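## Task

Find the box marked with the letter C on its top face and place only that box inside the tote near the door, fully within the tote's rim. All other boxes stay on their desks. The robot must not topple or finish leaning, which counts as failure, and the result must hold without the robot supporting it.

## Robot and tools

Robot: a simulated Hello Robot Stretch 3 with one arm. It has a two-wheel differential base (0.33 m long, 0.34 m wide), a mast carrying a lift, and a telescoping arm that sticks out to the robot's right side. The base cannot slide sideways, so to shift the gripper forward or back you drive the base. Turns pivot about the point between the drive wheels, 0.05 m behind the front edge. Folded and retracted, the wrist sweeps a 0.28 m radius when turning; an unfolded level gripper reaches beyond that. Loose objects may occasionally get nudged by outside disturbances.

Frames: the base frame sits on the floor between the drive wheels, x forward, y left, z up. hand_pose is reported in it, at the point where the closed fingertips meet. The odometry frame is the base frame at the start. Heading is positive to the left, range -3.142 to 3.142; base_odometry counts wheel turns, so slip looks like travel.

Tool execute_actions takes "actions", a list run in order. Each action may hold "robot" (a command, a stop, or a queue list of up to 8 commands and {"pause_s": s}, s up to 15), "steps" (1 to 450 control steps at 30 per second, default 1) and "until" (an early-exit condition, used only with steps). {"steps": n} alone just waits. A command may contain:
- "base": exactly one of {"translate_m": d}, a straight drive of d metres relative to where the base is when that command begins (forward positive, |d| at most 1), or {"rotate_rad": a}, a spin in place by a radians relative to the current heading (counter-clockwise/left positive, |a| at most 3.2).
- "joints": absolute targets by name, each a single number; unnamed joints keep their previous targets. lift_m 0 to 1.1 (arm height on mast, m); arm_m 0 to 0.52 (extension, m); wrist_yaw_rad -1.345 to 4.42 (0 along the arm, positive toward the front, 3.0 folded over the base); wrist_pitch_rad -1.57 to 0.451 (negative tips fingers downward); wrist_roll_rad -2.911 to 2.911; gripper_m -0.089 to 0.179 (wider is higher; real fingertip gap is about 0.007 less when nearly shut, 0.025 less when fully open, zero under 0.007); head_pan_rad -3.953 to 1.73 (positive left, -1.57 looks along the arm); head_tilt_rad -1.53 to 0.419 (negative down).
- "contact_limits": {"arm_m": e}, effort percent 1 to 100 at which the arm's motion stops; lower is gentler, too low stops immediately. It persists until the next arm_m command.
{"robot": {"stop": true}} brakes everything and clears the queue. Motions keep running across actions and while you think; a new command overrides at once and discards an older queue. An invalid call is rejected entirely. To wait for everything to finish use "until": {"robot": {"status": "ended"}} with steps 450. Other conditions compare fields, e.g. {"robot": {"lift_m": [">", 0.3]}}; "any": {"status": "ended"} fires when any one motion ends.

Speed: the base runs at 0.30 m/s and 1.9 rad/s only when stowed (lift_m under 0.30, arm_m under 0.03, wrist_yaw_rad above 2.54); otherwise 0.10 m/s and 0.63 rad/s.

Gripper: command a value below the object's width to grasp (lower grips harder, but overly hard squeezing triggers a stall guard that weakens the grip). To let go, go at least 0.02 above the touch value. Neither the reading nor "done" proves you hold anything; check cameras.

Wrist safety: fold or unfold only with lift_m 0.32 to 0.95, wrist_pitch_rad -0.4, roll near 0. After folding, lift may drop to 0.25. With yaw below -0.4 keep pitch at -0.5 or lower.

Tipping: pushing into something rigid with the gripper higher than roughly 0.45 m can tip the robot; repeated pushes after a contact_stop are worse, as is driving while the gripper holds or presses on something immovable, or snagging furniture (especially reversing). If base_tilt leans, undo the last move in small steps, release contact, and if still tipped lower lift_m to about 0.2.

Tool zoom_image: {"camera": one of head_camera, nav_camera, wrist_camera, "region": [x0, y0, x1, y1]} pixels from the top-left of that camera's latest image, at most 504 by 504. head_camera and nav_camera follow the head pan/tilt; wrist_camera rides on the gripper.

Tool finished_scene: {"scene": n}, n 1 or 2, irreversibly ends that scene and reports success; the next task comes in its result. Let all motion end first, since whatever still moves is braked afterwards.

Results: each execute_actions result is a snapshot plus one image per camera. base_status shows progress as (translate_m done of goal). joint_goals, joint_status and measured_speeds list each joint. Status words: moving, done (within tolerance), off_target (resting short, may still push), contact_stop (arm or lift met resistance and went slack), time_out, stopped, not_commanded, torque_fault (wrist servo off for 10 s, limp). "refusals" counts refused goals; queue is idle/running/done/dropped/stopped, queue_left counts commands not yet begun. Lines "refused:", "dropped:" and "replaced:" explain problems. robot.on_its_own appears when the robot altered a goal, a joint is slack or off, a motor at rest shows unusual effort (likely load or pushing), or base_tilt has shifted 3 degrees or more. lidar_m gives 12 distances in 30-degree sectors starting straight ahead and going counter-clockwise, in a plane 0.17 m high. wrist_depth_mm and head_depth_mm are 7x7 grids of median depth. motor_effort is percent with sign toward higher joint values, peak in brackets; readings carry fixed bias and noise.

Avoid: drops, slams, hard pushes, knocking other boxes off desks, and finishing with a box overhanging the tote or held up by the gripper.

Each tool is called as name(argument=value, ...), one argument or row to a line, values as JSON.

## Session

execute_actions(
  actions=[],
)

Scene clock: 0.00 s.
robot.base_odometry: x=+0.000 y=+0.000 heading=+0.000 (m, m, rad; robot's odometry frame)
robot.turned_by_wheels: +0.000 (rad since the last result)
robot.turned_by_imu: +0.000 (rad since the last result)
robot.base_tilt: forward=+0.1 right=-2.0 (deg)
robot.lidar_m: 1.08 1.00 1.01 1.26 2.25 1.22 0.80 0.74 0.75 0.94 0.96 0.83
robot.head_depth_mm: 1558 1576 1589 1581 1570 1057 1157 / 1412 1421 1425 1429 1420 1037 1434 / 1294 1289 1301 1297 1296 1253 1298 / 1189 1187 1181 1181 1183 1186 1188 / 1099 1095 1093 1091 1094 1097 1097 / 1016 1014 1015 1015 1017 1014 1013 / 945 955 951 949 951 954 949
robot.base_status: not_commanded
robot.joint_positions: lift_m=+0.575 arm_m=+0.001 wrist_yaw_rad=+3.102 wrist_pitch_rad=-0.387 wrist_roll_rad=-0.013 gripper_m=+0.037 head_pan_rad=+0.012 head_tilt_rad=-0.019
robot.joint_goals: lift_m=+0.575 arm_m=+0.001 wrist_yaw_rad=+3.102 wrist_pitch_rad=-0.387 wrist_roll_rad=-0.013 gripper_m=+0.037 head_pan_rad=+0.012 head_tilt_rad=-0.019
robot.joint_status: lift_m=not_commanded arm_m=not_commanded wrist_yaw_rad=not_commanded wrist_pitch_rad=not_commanded wrist_roll_rad=not_commanded gripper_m=not_commanded head_pan_rad=not_commanded head_tilt_rad=not_commanded
robot.measured_speeds: translate_m=+0.000 rotate_rad=+0.000 lift_m=+0.000 arm_m=+0.000 wrist_yaw_rad=+0.000 wrist_pitch_rad=+0.000 wrist_roll_rad=+0.000 head_pan_rad=+0.000 head_tilt_rad=+0.000
robot: refusals=0 queue=idle queue_left=0
robot.motor_effort: left_wheel=-1 right_wheel=+0 lift_m=+24 arm_m=+0 wrist_yaw_rad=+1 wrist_pitch_rad=+7 wrist_roll_rad=+1 gripper_m=-1 head_pan_rad=+0 head_tilt_rad=+1 (%)
robot.hand_pose: x=-0.0122 y=+0.0822 z=+0.5949 quat_wxyz=(+0.149, +0.692, +0.123, +0.696) (m; robot's base frame)
robot.wrist_depth_mm: - - - - - 879 738 / - - - - - 925 766 / - - - - - - 802 / - - - - - - 844 / - - - - - - 893 / 860 872 859 852 823 843 852 / 745 741 713 727 728 731 728
pictures: head_camera (sideways: a quarter turn clockwise sets it upright), nav_camera (sideways: a quarter turn counterclockwise sets it upright), wrist_camera
Images, in order (width x height): head_camera 896x504, nav_camera 672x504, wrist_camera 644x364.

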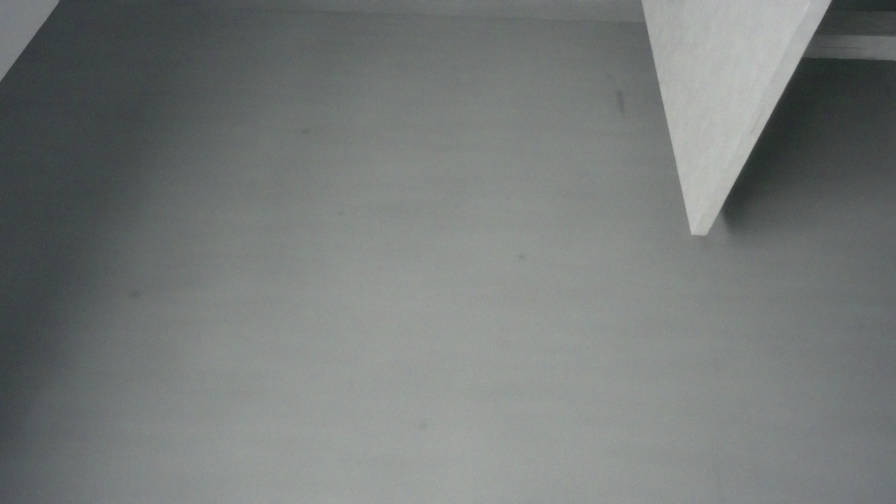

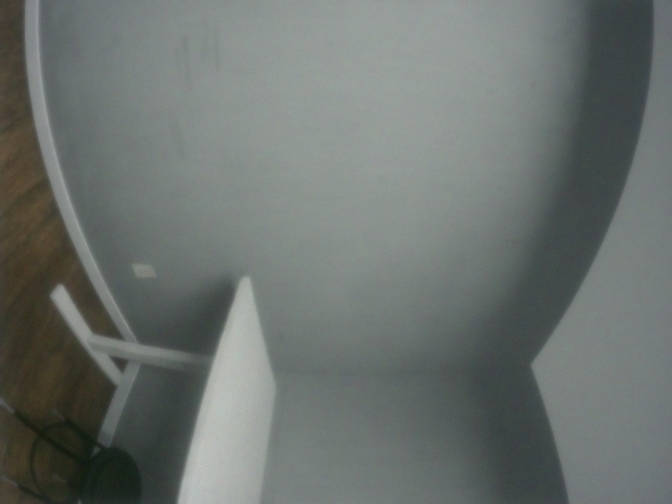

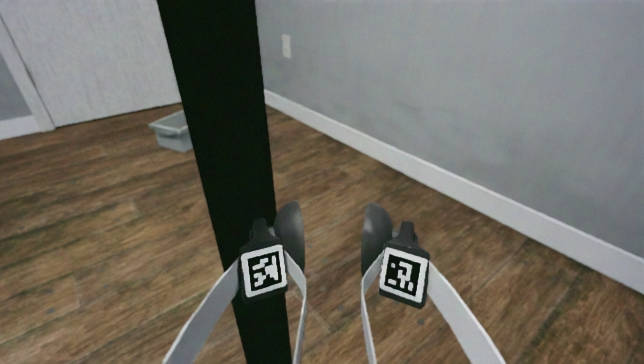

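execute_actions(
  actions=[
    {"robot": {"joints": {"head_pan_rad": -0.85, "head_tilt_rad": -0.45}}, "steps": 150, "until": {"robot": {"status": "ended"}}},
  ],
)

Scene clock: 2.47 s.
robot.base_odometry: x=+0.000 y=+0.000 heading=+0.000 (m, m, rad; robot's odometry frame)
robot.turned_by_wheels: +0.000 (rad since the last result)
robot.turned_by_imu: +0.000 (rad since the last result)
robot.base_tilt: forward=+0.1 right=-2.0 (deg)
robot.lidar_m: 1.08 1.00 1.01 1.27 2.26 1.22 0.80 0.74 0.75 0.94 0.96 0.82
robot.head_depth_mm: 1218 1299 1382 950 1636 1700 1383 / 1229 1317 1399 944 1647 1736 1392 / 1252 1322 1407 931 1638 1559 1352 / 1255 1336 1424 925 1250 1550 1336 / 1268 1351 1421 915 1662 1377 1339 / 1280 1371 1453 902 1732 1683 1354 / 1299 1386 1464 892 1784 1680 1357
robot.base_status: not_commanded
robot.joint_positions: lift_m=+0.575 arm_m=+0.001 wrist_yaw_rad=+3.102 wrist_pitch_rad=-0.387 wrist_roll_rad=-0.013 gripper_m=+0.037 head_pan_rad=-0.843 head_tilt_rad=-0.444
robot.joint_goals: lift_m=+0.575 arm_m=+0.001 wrist_yaw_rad=+3.102 wrist_pitch_rad=-0.387 wrist_roll_rad=-0.013 gripper_m=+0.037 head_pan_rad=-0.850 head_tilt_rad=-0.450
robot.joint_status: lift_m=not_commanded arm_m=not_commanded wrist_yaw_rad=not_commanded wrist_pitch_rad=not_commanded wrist_roll_rad=not_commanded gripper_m=not_commanded head_pan_rad=done head_tilt_rad=done
robot.measured_speeds: translate_m=+0.000 rotate_rad=+0.000 lift_m=+0.000 arm_m=+0.000 wrist_yaw_rad=+0.000 wrist_pitch_rad=+0.000 wrist_roll_rad=+0.000 head_pan_rad=+0.000 head_tilt_rad=+0.000
robot: refusals=0 queue=done queue_left=0
robot.motor_effort: left_wheel=+0(0) right_wheel=+0(0) lift_m=+24(24) arm_m=+0(0) wrist_yaw_rad=+0(0) wrist_pitch_rad=+7(7) wrist_roll_rad=+1(0) gripper_m=+0(0) head_pan_rad=-2(31) head_tilt_rad=-4(36) (%)
robot.hand_pose: x=-0.0122 y=+0.0822 z=+0.5949 quat_wxyz=(+0.149, +0.692, +0.123, +0.696) (m; robot's base frame)
robot.wrist_depth_mm: - - - - - 884 749 / - - - - - 922 771 / - - - - - - 795 / - - - - - - 839 / - - - - - - 870 / 848 846 883 860 823 866 843 / 739 737 712 736 720 733 743
pictures: head_camera (sideways: a quarter turn clockwise sets it upright), nav_camera (sideways: a quarter turn counterclockwise sets it upright), wrist_camera
Images, in order (width x height): head_camera 896x504, nav_camera 672x504, wrist_camera 644x364.

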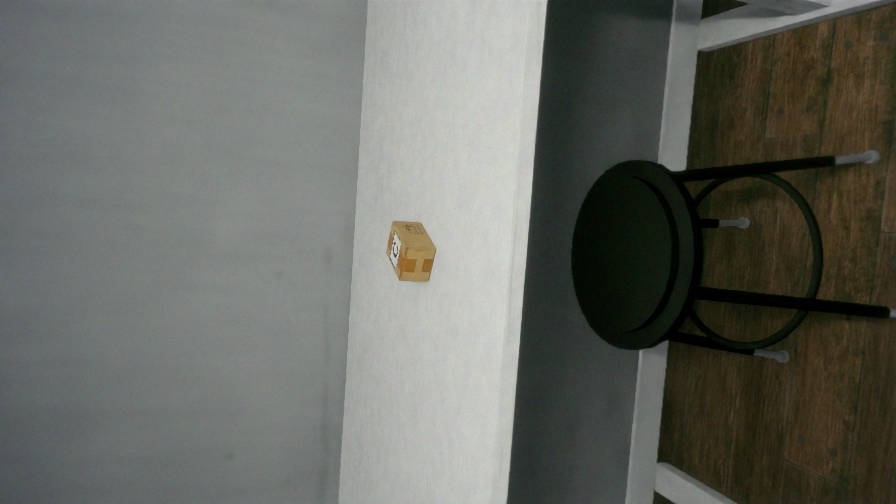

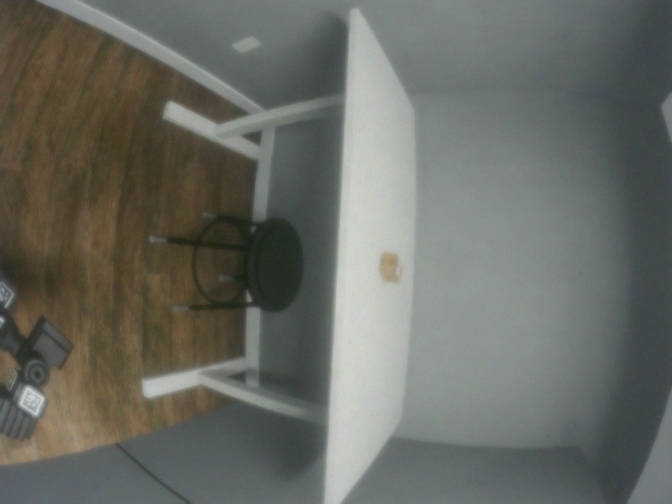

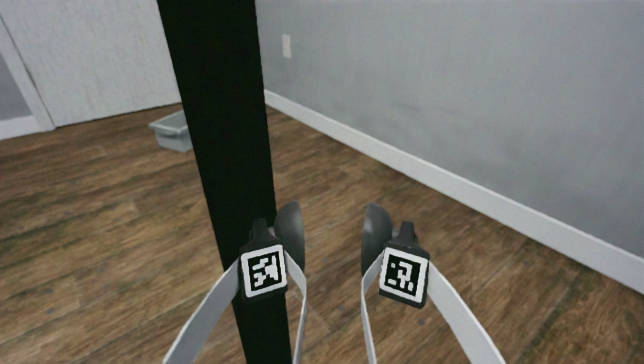

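zoom_image(
  camera="head_camera",
  region=[376, 212, 452, 292],
)

Region (376, 212, 452, 292) of head_camera's 896x504 image, scaled by 6.300, with more detail than that image has; it fills the left 479 columns of this view, and the rest is white.

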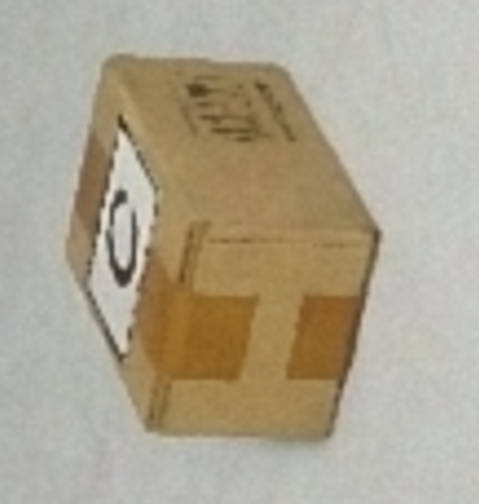

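execute_actions(
  actions=[
    {"robot": {"base": {"rotate_rad": -0.24}, "joints": {"lift_m": 1.1, "wrist_pitch_rad": -1.55}}, "steps": 100, "until": {"robot": {"base_status": ["!=", "moving"]}}},
    {"robot": {"base": {"translate_m": 0.552}, "joints": {"head_pan_rad": -1.13, "head_tilt_rad": -0.6}}, "steps": 200, "until": {"robot": {"lift_m": [">", 0.9], "wrist_pitch_rad": ["<", -1.3]}}},
    {"robot": {"joints": {"arm_m": 0.3, "gripper_m": 0.17}}, "steps": 300, "until": {"robot": {"status": "ended"}}},
  ],
)

Scene clock: 56.30 s.
robot.base_odometry: x=+0.536 y=-0.131 heading=-0.240 (m, m, rad; robot's odometry frame)
robot.turned_by_wheels: -0.240 (rad since the last result)
robot.turned_by_imu: -0.237 (rad since the last result)
robot.base_tilt: forward=+0.1 right=-2.0 (deg)
robot.lidar_m: 0.73 0.65 0.65 0.71 1.10 2.69 1.36 1.10 1.09 0.70 0.43 0.65
robot.head_depth_mm: 1094 1217 1042 686 508 1365 1266 / 1041 1150 1033 681 506 1428 1261 / 992 1097 1020 675 505 805 1170 / 947 1041 1008 621 502 426 829 / 911 998 1008 664 500 411 1186 / 872 950 988 659 497 398 1182 / 843 914 958 657 494 396 1189
robot.base_status: done (translate_m +0.5520 of +0.5520)
robot.joint_positions: lift_m=+1.097 arm_m=+0.300 wrist_yaw_rad=+3.102 wrist_pitch_rad=-1.547 wrist_roll_rad=-0.013 gripper_m=+0.170 head_pan_rad=-1.123 head_tilt_rad=-0.593
robot.joint_goals: lift_m=+1.100 arm_m=+0.300 wrist_yaw_rad=+3.102 wrist_pitch_rad=-1.550 wrist_roll_rad=-0.013 gripper_m=+0.170 head_pan_rad=-1.130 head_tilt_rad=-0.600
robot.joint_status: lift_m=done arm_m=done wrist_yaw_rad=not_commanded wrist_pitch_rad=done wrist_roll_rad=not_commanded gripper_m=done head_pan_rad=done head_tilt_rad=done
robot.measured_speeds: translate_m=+0.000 rotate_rad=+0.000 lift_m=+0.000 arm_m=+0.000 wrist_yaw_rad=+0.000 wrist_pitch_rad=+0.000 wrist_roll_rad=+0.000 head_pan_rad=+0.000 head_tilt_rad=+0.000
robot: refusals=0 queue=done queue_left=0
robot.motor_effort: left_wheel=+2(7) right_wheel=-2(6) lift_m=+28(29) arm_m=+4(2) wrist_yaw_rad=+1(1) wrist_pitch_rad=-2(9) wrist_roll_rad=+0(0) gripper_m=+0(86) head_pan_rad=-2(17) head_tilt_rad=-4(22) (%)
robot.hand_pose: x=-0.0219 y=-0.4627 z=+0.9790 quat_wxyz=(+0.501, +0.512, +0.487, +0.499) (m; robot's base frame)
robot.wrist_depth_mm: - - - - - 195 175 / - - - - - 181 178 / - - - - - 184 182 / - - - - 192 189 187 / 939 - - - 195 193 192 / 805 - - 203 200 199 196 / 731 854 - 208 207 205 204
pictures: head_camera (sideways: a quarter turn clockwise sets it upright), nav_camera (sideways: a quarter turn counterclockwise sets it upright), wrist_camera
Images, in order (width x height): head_camera 896x504, nav_camera 672x504, wrist_camera 644x364.

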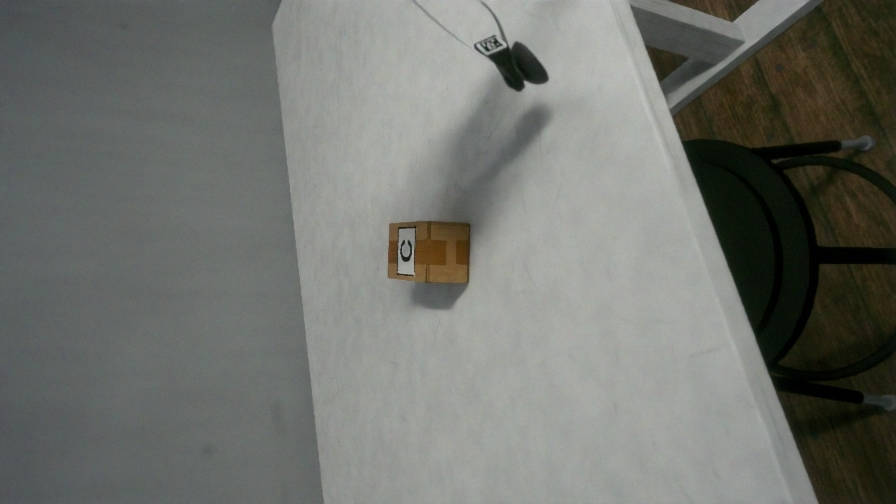

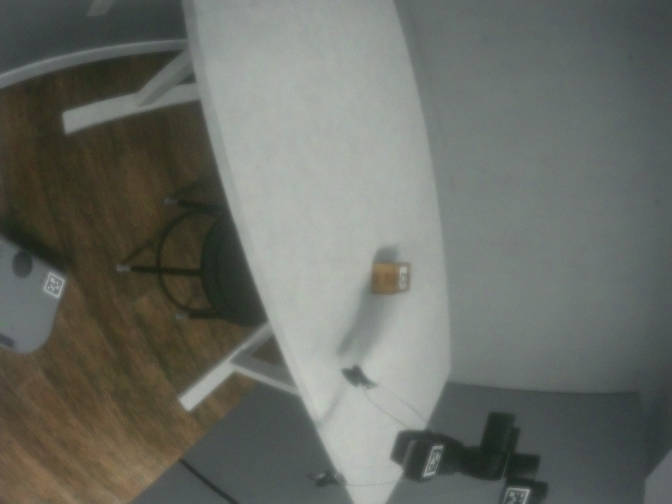

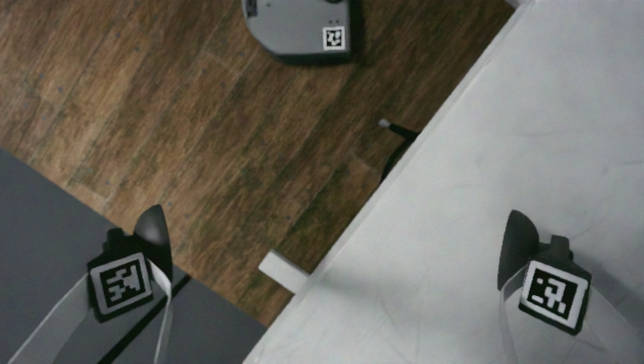

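execute_actions(
  actions=[
    {"robot": {"base": {"rotate_rad": 0.495}, "joints": {"head_pan_rad": -1.55}}, "steps": 60, "until": {"robot": {"rotate_rad": [">", 0.12]}}},
    {"robot": {"joints": {"arm_m": 0.452}}, "steps": 200, "until": {"robot": {"status": "ended"}}},
  ],
)

Scene clock: 65.50 s.
robot.base_odometry: x=+0.536 y=-0.131 heading=+0.255 (m, m, rad; robot's odometry frame)
robot.turned_by_wheels: +0.495 (rad since the last result)
robot.turned_by_imu: +0.490 (rad since the last result)
robot.base_tilt: forward=+0.1 right=-1.9 (deg)
robot.lidar_m: 0.66 0.65 0.70 1.06 2.70 1.38 1.10 1.09 0.69 0.43 0.65 0.73
robot.head_depth_mm: - 1146 1041 683 509 1397 1261 / 1017 1096 1034 650 507 836 1226 / 938 - 893 629 503 440 1189 / 919 1029 1012 639 501 426 828 / 891 976 999 663 500 411 1186 / 861 946 984 662 497 399 1217 / 835 909 951 656 494 397 1185
robot.base_status: done (rotate_rad +0.4949 of +0.4950)
robot.joint_positions: lift_m=+1.097 arm_m=+0.452 wrist_yaw_rad=+3.102 wrist_pitch_rad=-1.547 wrist_roll_rad=-0.013 gripper_m=+0.170 head_pan_rad=-1.543 head_tilt_rad=-0.593
robot.joint_goals: lift_m=+1.100 arm_m=+0.452 wrist_yaw_rad=+3.102 wrist_pitch_rad=-1.550 wrist_roll_rad=-0.013 gripper_m=+0.170 head_pan_rad=-1.550 head_tilt_rad=-0.600
robot.joint_status: lift_m=done arm_m=done wrist_yaw_rad=not_commanded wrist_pitch_rad=done wrist_roll_rad=not_commanded gripper_m=done head_pan_rad=done head_tilt_rad=done
robot.measured_speeds: translate_m=+0.000 rotate_rad=+0.000 lift_m=+0.000 arm_m=+0.000 wrist_yaw_rad=+0.000 wrist_pitch_rad=+0.000 wrist_roll_rad=+0.000 head_pan_rad=+0.000 head_tilt_rad=+0.000
robot: refusals=0 queue=done queue_left=0
robot.motor_effort: left_wheel=-3(8) right_wheel=+2(8) lift_m=+28(29) arm_m=+4(3) wrist_yaw_rad=+0(0) wrist_pitch_rad=-1(2) wrist_roll_rad=+0(0) gripper_m=+0(0) head_pan_rad=-2(19) head_tilt_rad=-4(5) (%)
robot.hand_pose: x=-0.0219 y=-0.6147 z=+0.9791 quat_wxyz=(+0.501, +0.512, +0.487, +0.499) (m; robot's base frame)
robot.wrist_depth_mm: 181 181 179 177 176 175 174 / 186 185 183 183 181 180 178 / 191 190 188 186 186 184 182 / 195 194 193 173 188 188 186 / 201 199 198 145 193 193 191 / 206 - 204 149 198 199 196 / 212 211 208 153 203 205 203
pictures: head_camera (sideways: a quarter turn clockwise sets it upright), nav_camera (sideways: a quarter turn counterclockwise sets it upright), wrist_camera
Images, in order (width x height): head_camera 896x504, nav_camera 672x504, wrist_camera 644x364.

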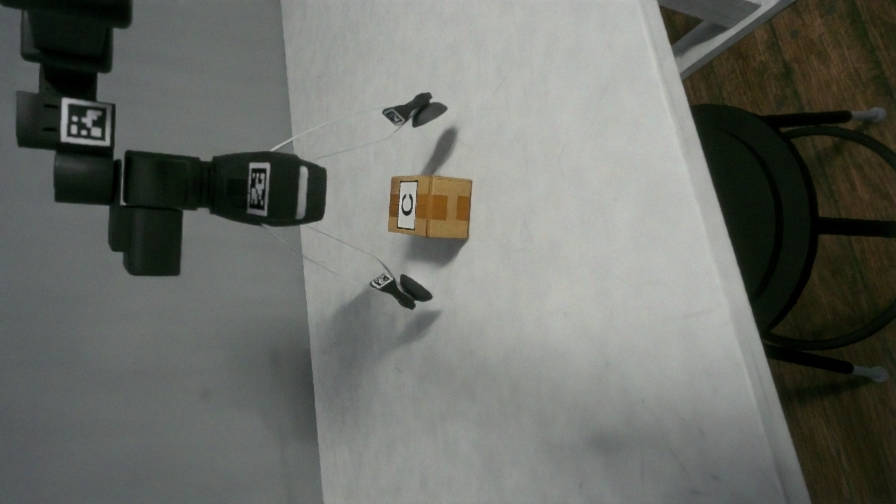

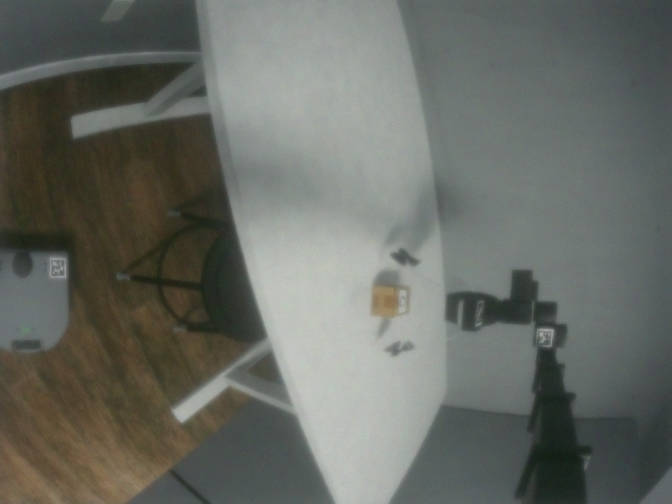

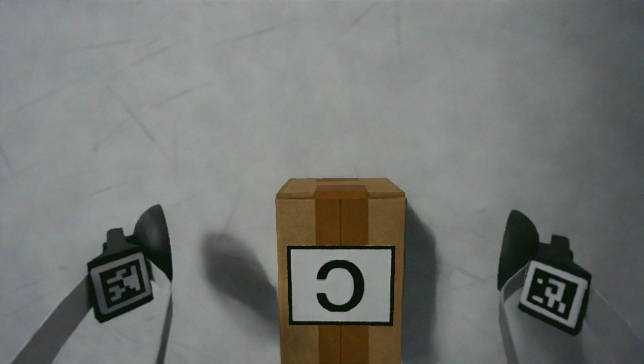

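execute_actions(
  actions=[
    {"robot": [{"joints": {"arm_m": 0.468, "lift_m": 1.088, "gripper_m": 0.11}}, {"joints": {"gripper_m": 0.02}}, {"joints": {"lift_m": 1.1}}], "steps": 300, "until": {"robot": {"status": "ended"}}},
  ],
)

Scene clock: 72.70 s.
robot.base_odometry: x=+0.536 y=-0.131 heading=+0.255 (m, m, rad; robot's odometry frame)
robot.turned_by_wheels: +0.000 (rad since the last result)
robot.turned_by_imu: +0.001 (rad since the last result)
robot.base_tilt: forward=+0.1 right=-1.9 (deg)
robot.lidar_m: 0.66 0.65 0.70 1.06 2.69 1.38 1.10 1.09 0.70 0.43 0.65 0.73
robot.head_depth_mm: - 1147 1046 684 509 1389 1257 / 1001 1094 1031 681 508 838 1224 / 938 - 920 617 505 441 1194 / 923 1024 1004 639 502 424 830 / 892 981 1005 666 499 410 1189 / 864 944 984 660 498 398 1208 / 838 911 955 656 495 397 1173
robot.base_status: done (rotate_rad +0.4949 of +0.4950)
robot.joint_positions: lift_m=+1.097 arm_m=+0.468 wrist_yaw_rad=+3.102 wrist_pitch_rad=-1.547 wrist_roll_rad=-0.013 gripper_m=+0.024 head_pan_rad=-1.543 head_tilt_rad=-0.593
robot.joint_goals: lift_m=+1.100 arm_m=+0.468 wrist_yaw_rad=+3.102 wrist_pitch_rad=-1.550 wrist_roll_rad=-0.013 gripper_m=+0.023 head_pan_rad=-1.550 head_tilt_rad=-0.600
robot.joint_status: lift_m=done arm_m=done wrist_yaw_rad=not_commanded wrist_pitch_rad=done wrist_roll_rad=not_commanded gripper_m=done head_pan_rad=done head_tilt_rad=done
robot.measured_speeds: translate_m=+0.000 rotate_rad=+0.000 lift_m=+0.000 arm_m=+0.000 wrist_yaw_rad=+0.000 wrist_pitch_rad=+0.000 wrist_roll_rad=+0.000 head_pan_rad=+0.000 head_tilt_rad=+0.000
robot: refusals=0 queue=done queue_left=0
robot.motor_effort: left_wheel=-2(2) right_wheel=+3(3) lift_m=+30(30) arm_m=+4(5) wrist_yaw_rad=+0(0) wrist_pitch_rad=-2(2) wrist_roll_rad=+0(0) gripper_m=-9(96) head_pan_rad=-3(2) head_tilt_rad=-4(5) (%)
robot.hand_pose: x=-0.0219 y=-0.6307 z=+0.9790 quat_wxyz=(+0.501, +0.512, +0.487, +0.499) (m; robot's base frame)
robot.wrist_depth_mm: 182 180 179 177 176 175 173 / 186 184 183 182 181 179 178 / 190 190 188 187 185 184 182 / 196 195 192 129 188 189 187 / 201 199 196 132 132 193 191 / 207 205 203 136 136 198 197 / 213 212 209 140 203 203 201
pictures: head_camera (sideways: a quarter turn clockwise sets it upright), nav_camera (sideways: a quarter turn counterclockwise sets it upright), wrist_camera
Images, in order (width x height): head_camera 896x504, nav_camera 672x504, wrist_camera 644x364.

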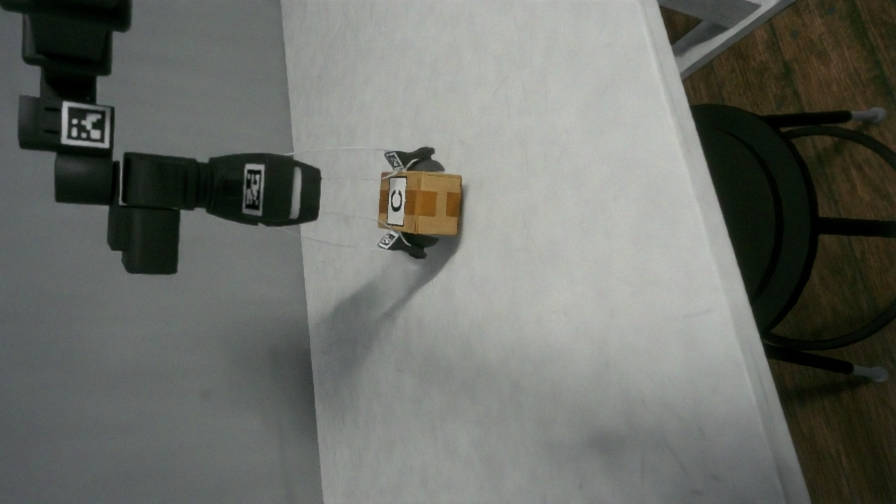

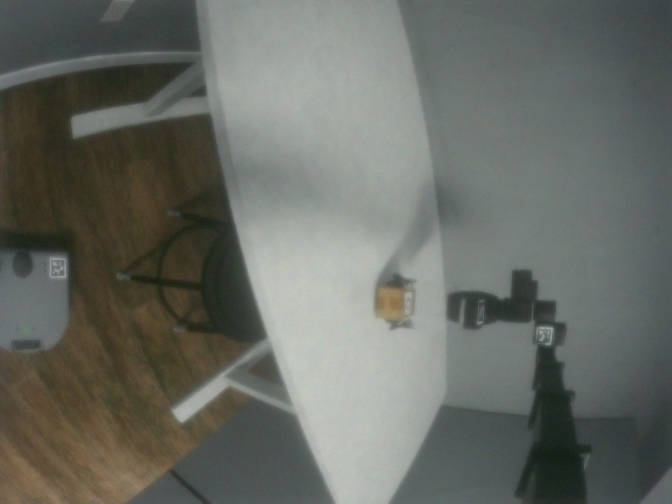

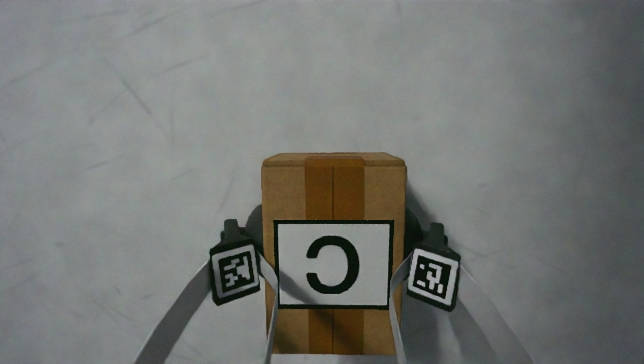

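execute_actions(
  actions=[
    {"robot": {"base": {"rotate_rad": 2.155}, "joints": {"arm_m": 0.02, "head_pan_rad": -0.35, "head_tilt_rad": -0.85}}, "steps": 200, "until": {"robot": {"rotate_rad": [">", 1.5], "arm_m": ["<", 0.22]}}},
    {"robot": {"joints": {"lift_m": 0.294}}, "steps": 200, "until": {"robot": {"base_status": ["!=", "moving"]}}},
    {"robot": {"base": {"translate_m": 1.0}}, "steps": 400, "until": {"robot": {"status": "ended"}}},
  ],
)

Scene clock: 101.17 s.
robot.base_odometry: x=-0.208 y=+0.537 heading=+2.410 (m, m, rad; robot's odometry frame)
robot.turned_by_wheels: +2.155 (rad since the last result)
robot.turned_by_imu: +2.129 (rad since the last result)
robot.base_tilt: forward=+0.1 right=-1.9 (deg)
robot.lidar_m: 1.71 1.11 0.91 0.91 1.01 1.53 1.37 1.01 0.85 0.87 0.92 1.47
robot.head_depth_mm: 1512 1658 1722 1718 1526 1299 1134 / 1519 1755 2052 1814 1513 1294 1135 / 1475 1702 2016 1811 1508 1293 1128 / 1467 1672 1955 1817 1494 1280 1129 / 1445 1649 1935 1787 1502 1279 1121 / 1427 1613 1886 1774 1498 1272 1122 / 1398 1591 1846 1767 1492 1279 1128
robot.base_status: done (translate_m +1.0000 of +1.0000)
robot.joint_positions: lift_m=+0.294 arm_m=+0.020 wrist_yaw_rad=+3.102 wrist_pitch_rad=-1.547 wrist_roll_rad=-0.013 gripper_m=+0.024 head_pan_rad=-0.357 head_tilt_rad=-0.840
robot.joint_goals: lift_m=+0.294 arm_m=+0.020 wrist_yaw_rad=+3.102 wrist_pitch_rad=-1.550 wrist_roll_rad=-0.013 gripper_m=+0.023 head_pan_rad=-0.350 head_tilt_rad=-0.850
robot.joint_status: lift_m=done arm_m=done wrist_yaw_rad=not_commanded wrist_pitch_rad=done wrist_roll_rad=not_commanded gripper_m=done head_pan_rad=done head_tilt_rad=done
robot.measured_speeds: translate_m=+0.000 rotate_rad=+0.000 lift_m=+0.000 arm_m=+0.000 wrist_yaw_rad=+0.000 wrist_pitch_rad=+0.000 wrist_roll_rad=+0.000 head_pan_rad=+0.000 head_tilt_rad=+0.000
robot: refusals=0 queue=done queue_left=0
robot.motor_effort: left_wheel=-3(10) right_wheel=+3(12) lift_m=+20(29) arm_m=-3(4) wrist_yaw_rad=+1(1) wrist_pitch_rad=-2(1) wrist_roll_rad=+0(1) gripper_m=-20(20) head_pan_rad=+3(31) head_tilt_rad=-6(30) (%)
robot.hand_pose: x=-0.0219 y=-0.1834 z=+0.1762 quat_wxyz=(+0.501, +0.512, +0.487, +0.499) (m; robot's base frame)
robot.wrist_depth_mm: - - - - - 309 307 / - - - - - 318 314 / - - - - - 324 321 / - - - 129 129 335 329 / 357 356 351 132 132 343 341 / 368 365 361 135 135 350 351 / 378 376 371 140 362 361 360
pictures: head_camera (sideways: a quarter turn clockwise sets it upright), nav_camera (sideways: a quarter turn counterclockwise sets it upright), wrist_camera
Images, in order (width x height): head_camera 896x504, nav_camera 672x504, wrist_camera 644x364.

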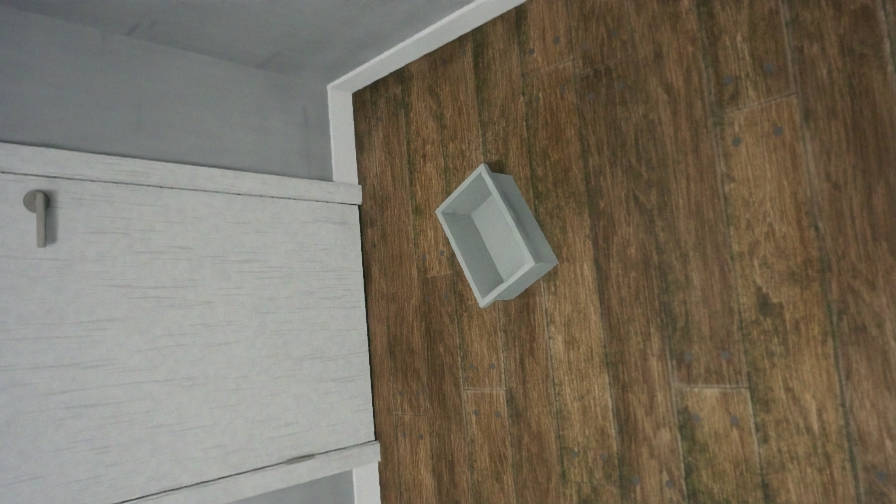

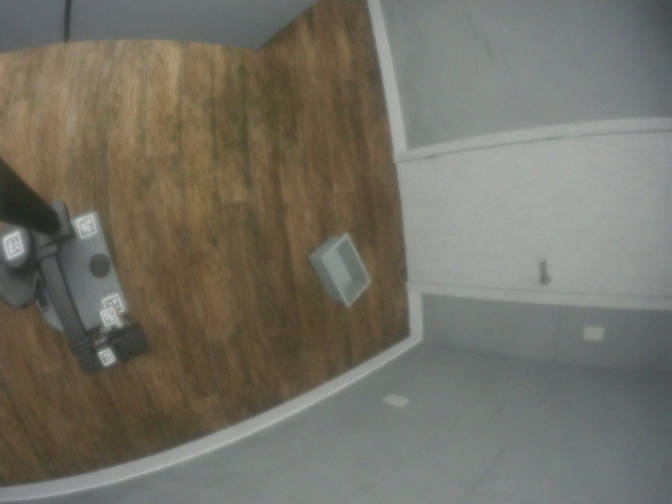

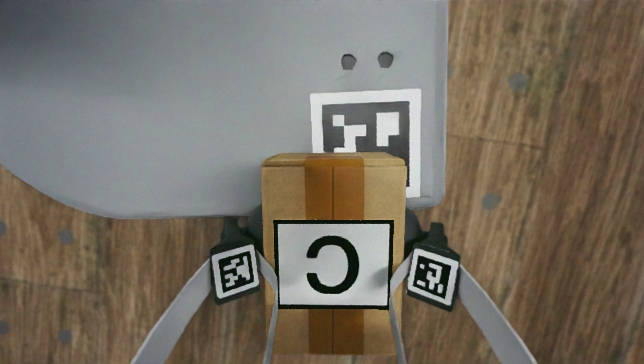

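zoom_image(
  camera="head_camera",
  region=[420, 155, 580, 315],
)

Region (420, 155, 580, 315) of head_camera's 896x504 image, scaled by 3.150, with more detail than that image has.

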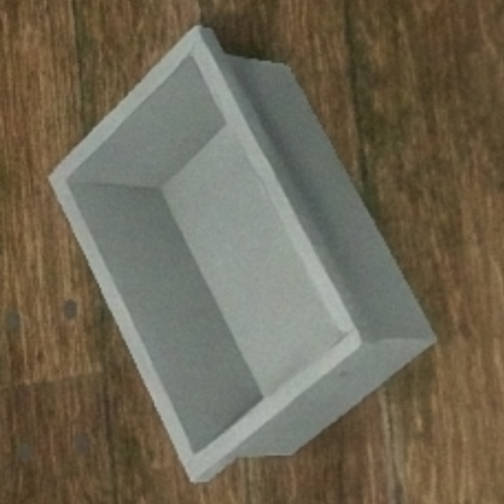

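execute_actions(
  actions=[
    {"robot": {"base": {"translate_m": 1.0}, "joints": {"head_pan_rad": -1.6, "head_tilt_rad": -1.3}}, "steps": 300, "until": {"robot": {"translate_m": [">", 0.65]}}},
    {"robot": {"base": {"translate_m": 0.388}, "joints": {"arm_m": 0.266, "lift_m": 0.31}}, "steps": 60, "until": {"robot": {"arm_m": [">", 0.04]}}},
    {"robot": {"joints": {"wrist_yaw_rad": 1.83}}, "steps": 300, "until": {"robot": {"status": "ended"}}},
  ],
)

Scene clock: 122.40 s.
robot.base_odometry: x=-0.982 y=+1.232 heading=+2.410 (m, m, rad; robot's odometry frame)
robot.turned_by_wheels: +0.000 (rad since the last result)
robot.turned_by_imu: -0.001 (rad since the last result)
robot.base_tilt: forward=+0.1 right=-2.0 (deg)
robot.lidar_m: 0.68 0.77 1.22 0.77 0.80 1.27 2.42 1.24 1.02 1.02 0.82 0.68
robot.head_depth_mm: 1032 1283 1444 1338 1250 1168 1089 / 1059 1328 1428 1341 1247 - - / 1078 1362 1446 1295 1261 - - / 1108 1399 1460 1298 1248 - 1099 / 1135 1436 1432 1337 1246 1168 1103 / 1165 1466 1436 1332 1246 1170 1103 / 1202 1409 1422 1334 1247 1169 1098
robot.base_status: done (translate_m +0.3880 of +0.3880)
robot.joint_positions: lift_m=+0.310 arm_m=+0.266 wrist_yaw_rad=+1.832 wrist_pitch_rad=-1.547 wrist_roll_rad=-0.013 gripper_m=+0.024 head_pan_rad=-1.594 head_tilt_rad=-1.284
robot.joint_goals: lift_m=+0.310 arm_m=+0.266 wrist_yaw_rad=+1.830 wrist_pitch_rad=-1.550 wrist_roll_rad=-0.013 gripper_m=+0.023 head_pan_rad=-1.600 head_tilt_rad=-1.300
robot.joint_status: lift_m=done arm_m=done wrist_yaw_rad=done wrist_pitch_rad=done wrist_roll_rad=not_commanded gripper_m=done head_pan_rad=done head_tilt_rad=done
robot.measured_speeds: translate_m=+0.000 rotate_rad=+0.000 lift_m=+0.000 arm_m=+0.000 wrist_yaw_rad=+0.000 wrist_pitch_rad=+0.000 wrist_roll_rad=+0.000 head_pan_rad=+0.000 head_tilt_rad=+0.000
robot: refusals=0 queue=done queue_left=0
robot.motor_effort: left_wheel=-3(6) right_wheel=+2(9) lift_m=+29(30) arm_m=+4(4) wrist_yaw_rad=-1(1) wrist_pitch_rad=-1(2) wrist_roll_rad=+1(0) gripper_m=-20(20) head_pan_rad=-2(31) head_tilt_rad=-9(41) (%)
robot.hand_pose: x=-0.0388 y=-0.4156 z=+0.1917 quat_wxyz=(+0.700, +0.701, +0.089, +0.104) (m; robot's base frame)
robot.wrist_depth_mm: 334 332 332 328 326 323 322 / - 229 225 227 235 221 329 / - 256 343 341 337 257 336 / - 275 352 129 341 259 343 / - 365 329 132 132 281 355 / 386 380 253 135 135 260 365 / 395 391 388 140 376 379 376
pictures: head_camera (sideways: a quarter turn clockwise sets it upright), nav_camera (sideways: a quarter turn counterclockwise sets it upright), wrist_camera
Images, in order (width x height): head_camera 896x504, nav_camera 672x504, wrist_camera 644x364.

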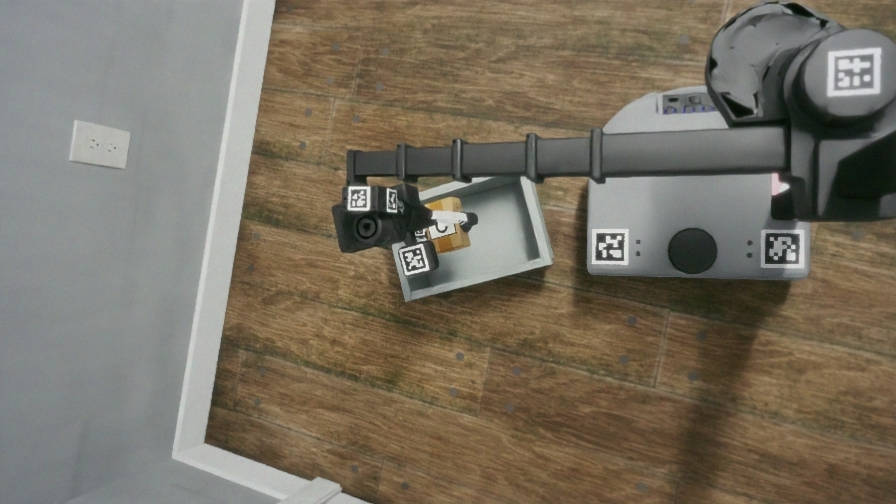

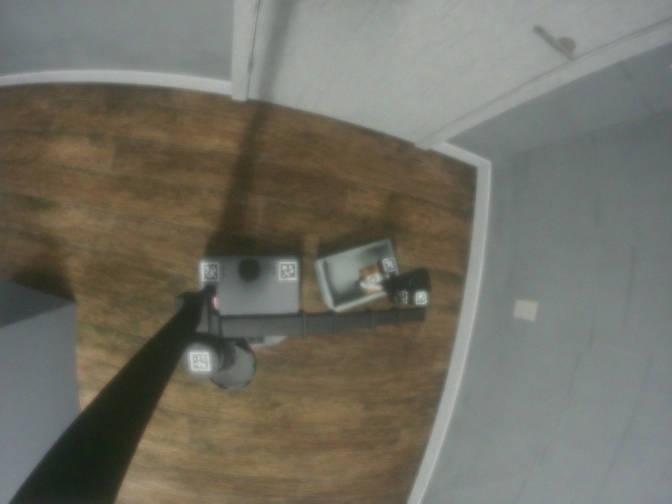

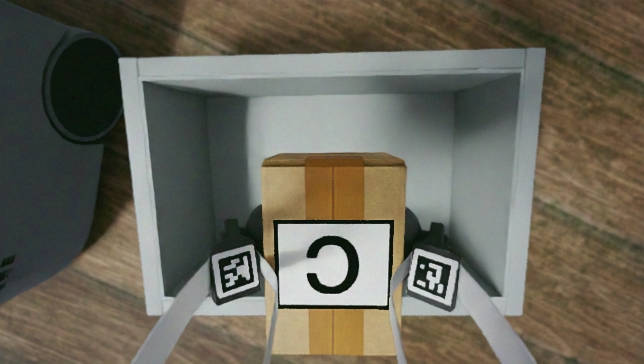

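execute_actions(
  actions=[
    {"robot": [{"base": {"translate_m": 0.01}, "joints": {"lift_m": 0.141}}, {"joints": {"gripper_m": 0.105}}, {"joints": {"lift_m": 0.29}}], "steps": 400, "until": {"robot": {"status": "ended"}}},
  ],
)

Scene clock: 131.10 s.
robot.base_odometry: x=-0.989 y=+1.239 heading=+2.410 (m, m, rad; robot's odometry frame)
robot.turned_by_wheels: +0.000 (rad since the last result)
robot.turned_by_imu: +0.001 (rad since the last result)
robot.base_tilt: forward=+0.1 right=-2.0 (deg)
robot.lidar_m: 0.67 0.76 1.21 0.77 0.80 1.27 2.42 1.25 1.02 1.02 0.81 0.67
robot.head_depth_mm: 1033 1285 1435 1332 1250 1177 1096 / 1065 1316 1437 1338 1252 - - / 1081 1361 1451 1297 1261 - - / 1109 1399 1450 1311 1265 - 1090 / 1137 1451 1454 1351 1253 1167 1108 / 1170 1478 1425 1338 1247 1175 1103 / 1199 1408 1412 1341 1249 1171 1103
robot.base_status: done (translate_m +0.0100 of +0.0100)
robot.joint_positions: lift_m=+0.290 arm_m=+0.266 wrist_yaw_rad=+1.832 wrist_pitch_rad=-1.547 wrist_roll_rad=-0.013 gripper_m=+0.105 head_pan_rad=-1.594 head_tilt_rad=-1.284
robot.joint_goals: lift_m=+0.290 arm_m=+0.266 wrist_yaw_rad=+1.830 wrist_pitch_rad=-1.550 wrist_roll_rad=-0.013 gripper_m=+0.105 head_pan_rad=-1.600 head_tilt_rad=-1.300
robot.joint_status: lift_m=done arm_m=done wrist_yaw_rad=done wrist_pitch_rad=done wrist_roll_rad=not_commanded gripper_m=done head_pan_rad=done head_tilt_rad=done
robot.measured_speeds: translate_m=+0.000 rotate_rad=+0.000 lift_m=+0.000 arm_m=+0.000 wrist_yaw_rad=+0.000 wrist_pitch_rad=+0.000 wrist_roll_rad=+0.000 head_pan_rad=+0.000 head_tilt_rad=+0.000
robot: refusals=0 queue=done queue_left=0
robot.motor_effort: left_wheel=-2(3) right_wheel=+3(7) lift_m=+29(29) arm_m=+3(3) wrist_yaw_rad=-1(1) wrist_pitch_rad=-1(2) wrist_roll_rad=+0(0) gripper_m=-1(82) head_pan_rad=-2(1) head_tilt_rad=-9(9) (%)
robot.hand_pose: x=-0.0388 y=-0.4156 z=+0.1717 quat_wxyz=(+0.700, +0.701, +0.089, +0.104) (m; robot's base frame)
robot.wrist_depth_mm: 315 315 314 310 308 306 303 / - 207 207 212 220 201 312 / - 242 326 322 321 233 316 / - 241 335 281 327 234 324 / - 257 343 340 338 235 335 / 362 307 273 285 283 229 344 / 372 369 240 239 237 292 354
pictures: head_camera (sideways: a quarter turn clockwise sets it upright), nav_camera (sideways: a quarter turn counterclockwise sets it upright), wrist_camera
Images, in order (width x height): head_camera 896x504, nav_camera 672x504, wrist_camera 644x364.

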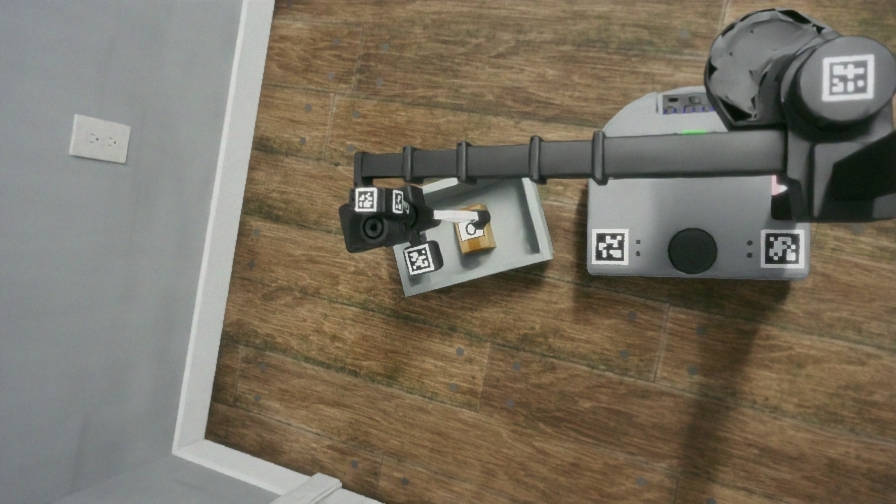

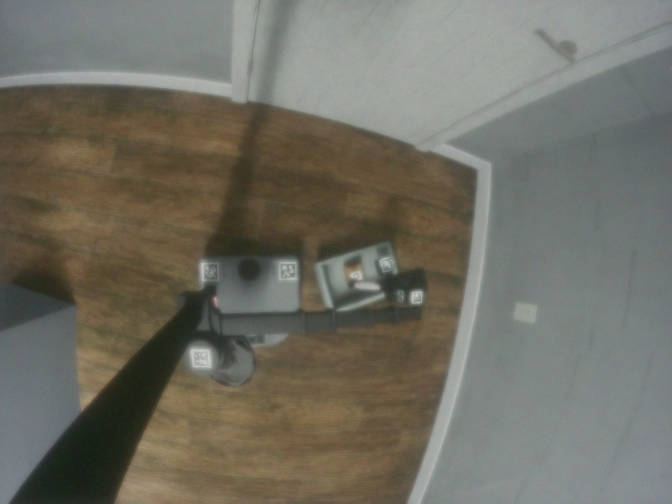

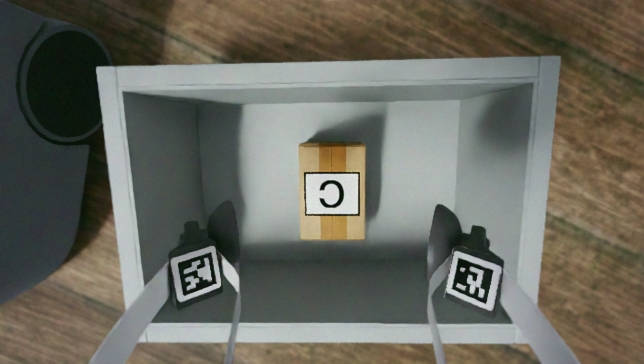

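Box C rests flat in the centre of the tote and the gripper is clear of it.

finished_scene(
  scene=2,
)

The scene is finished: the task was done.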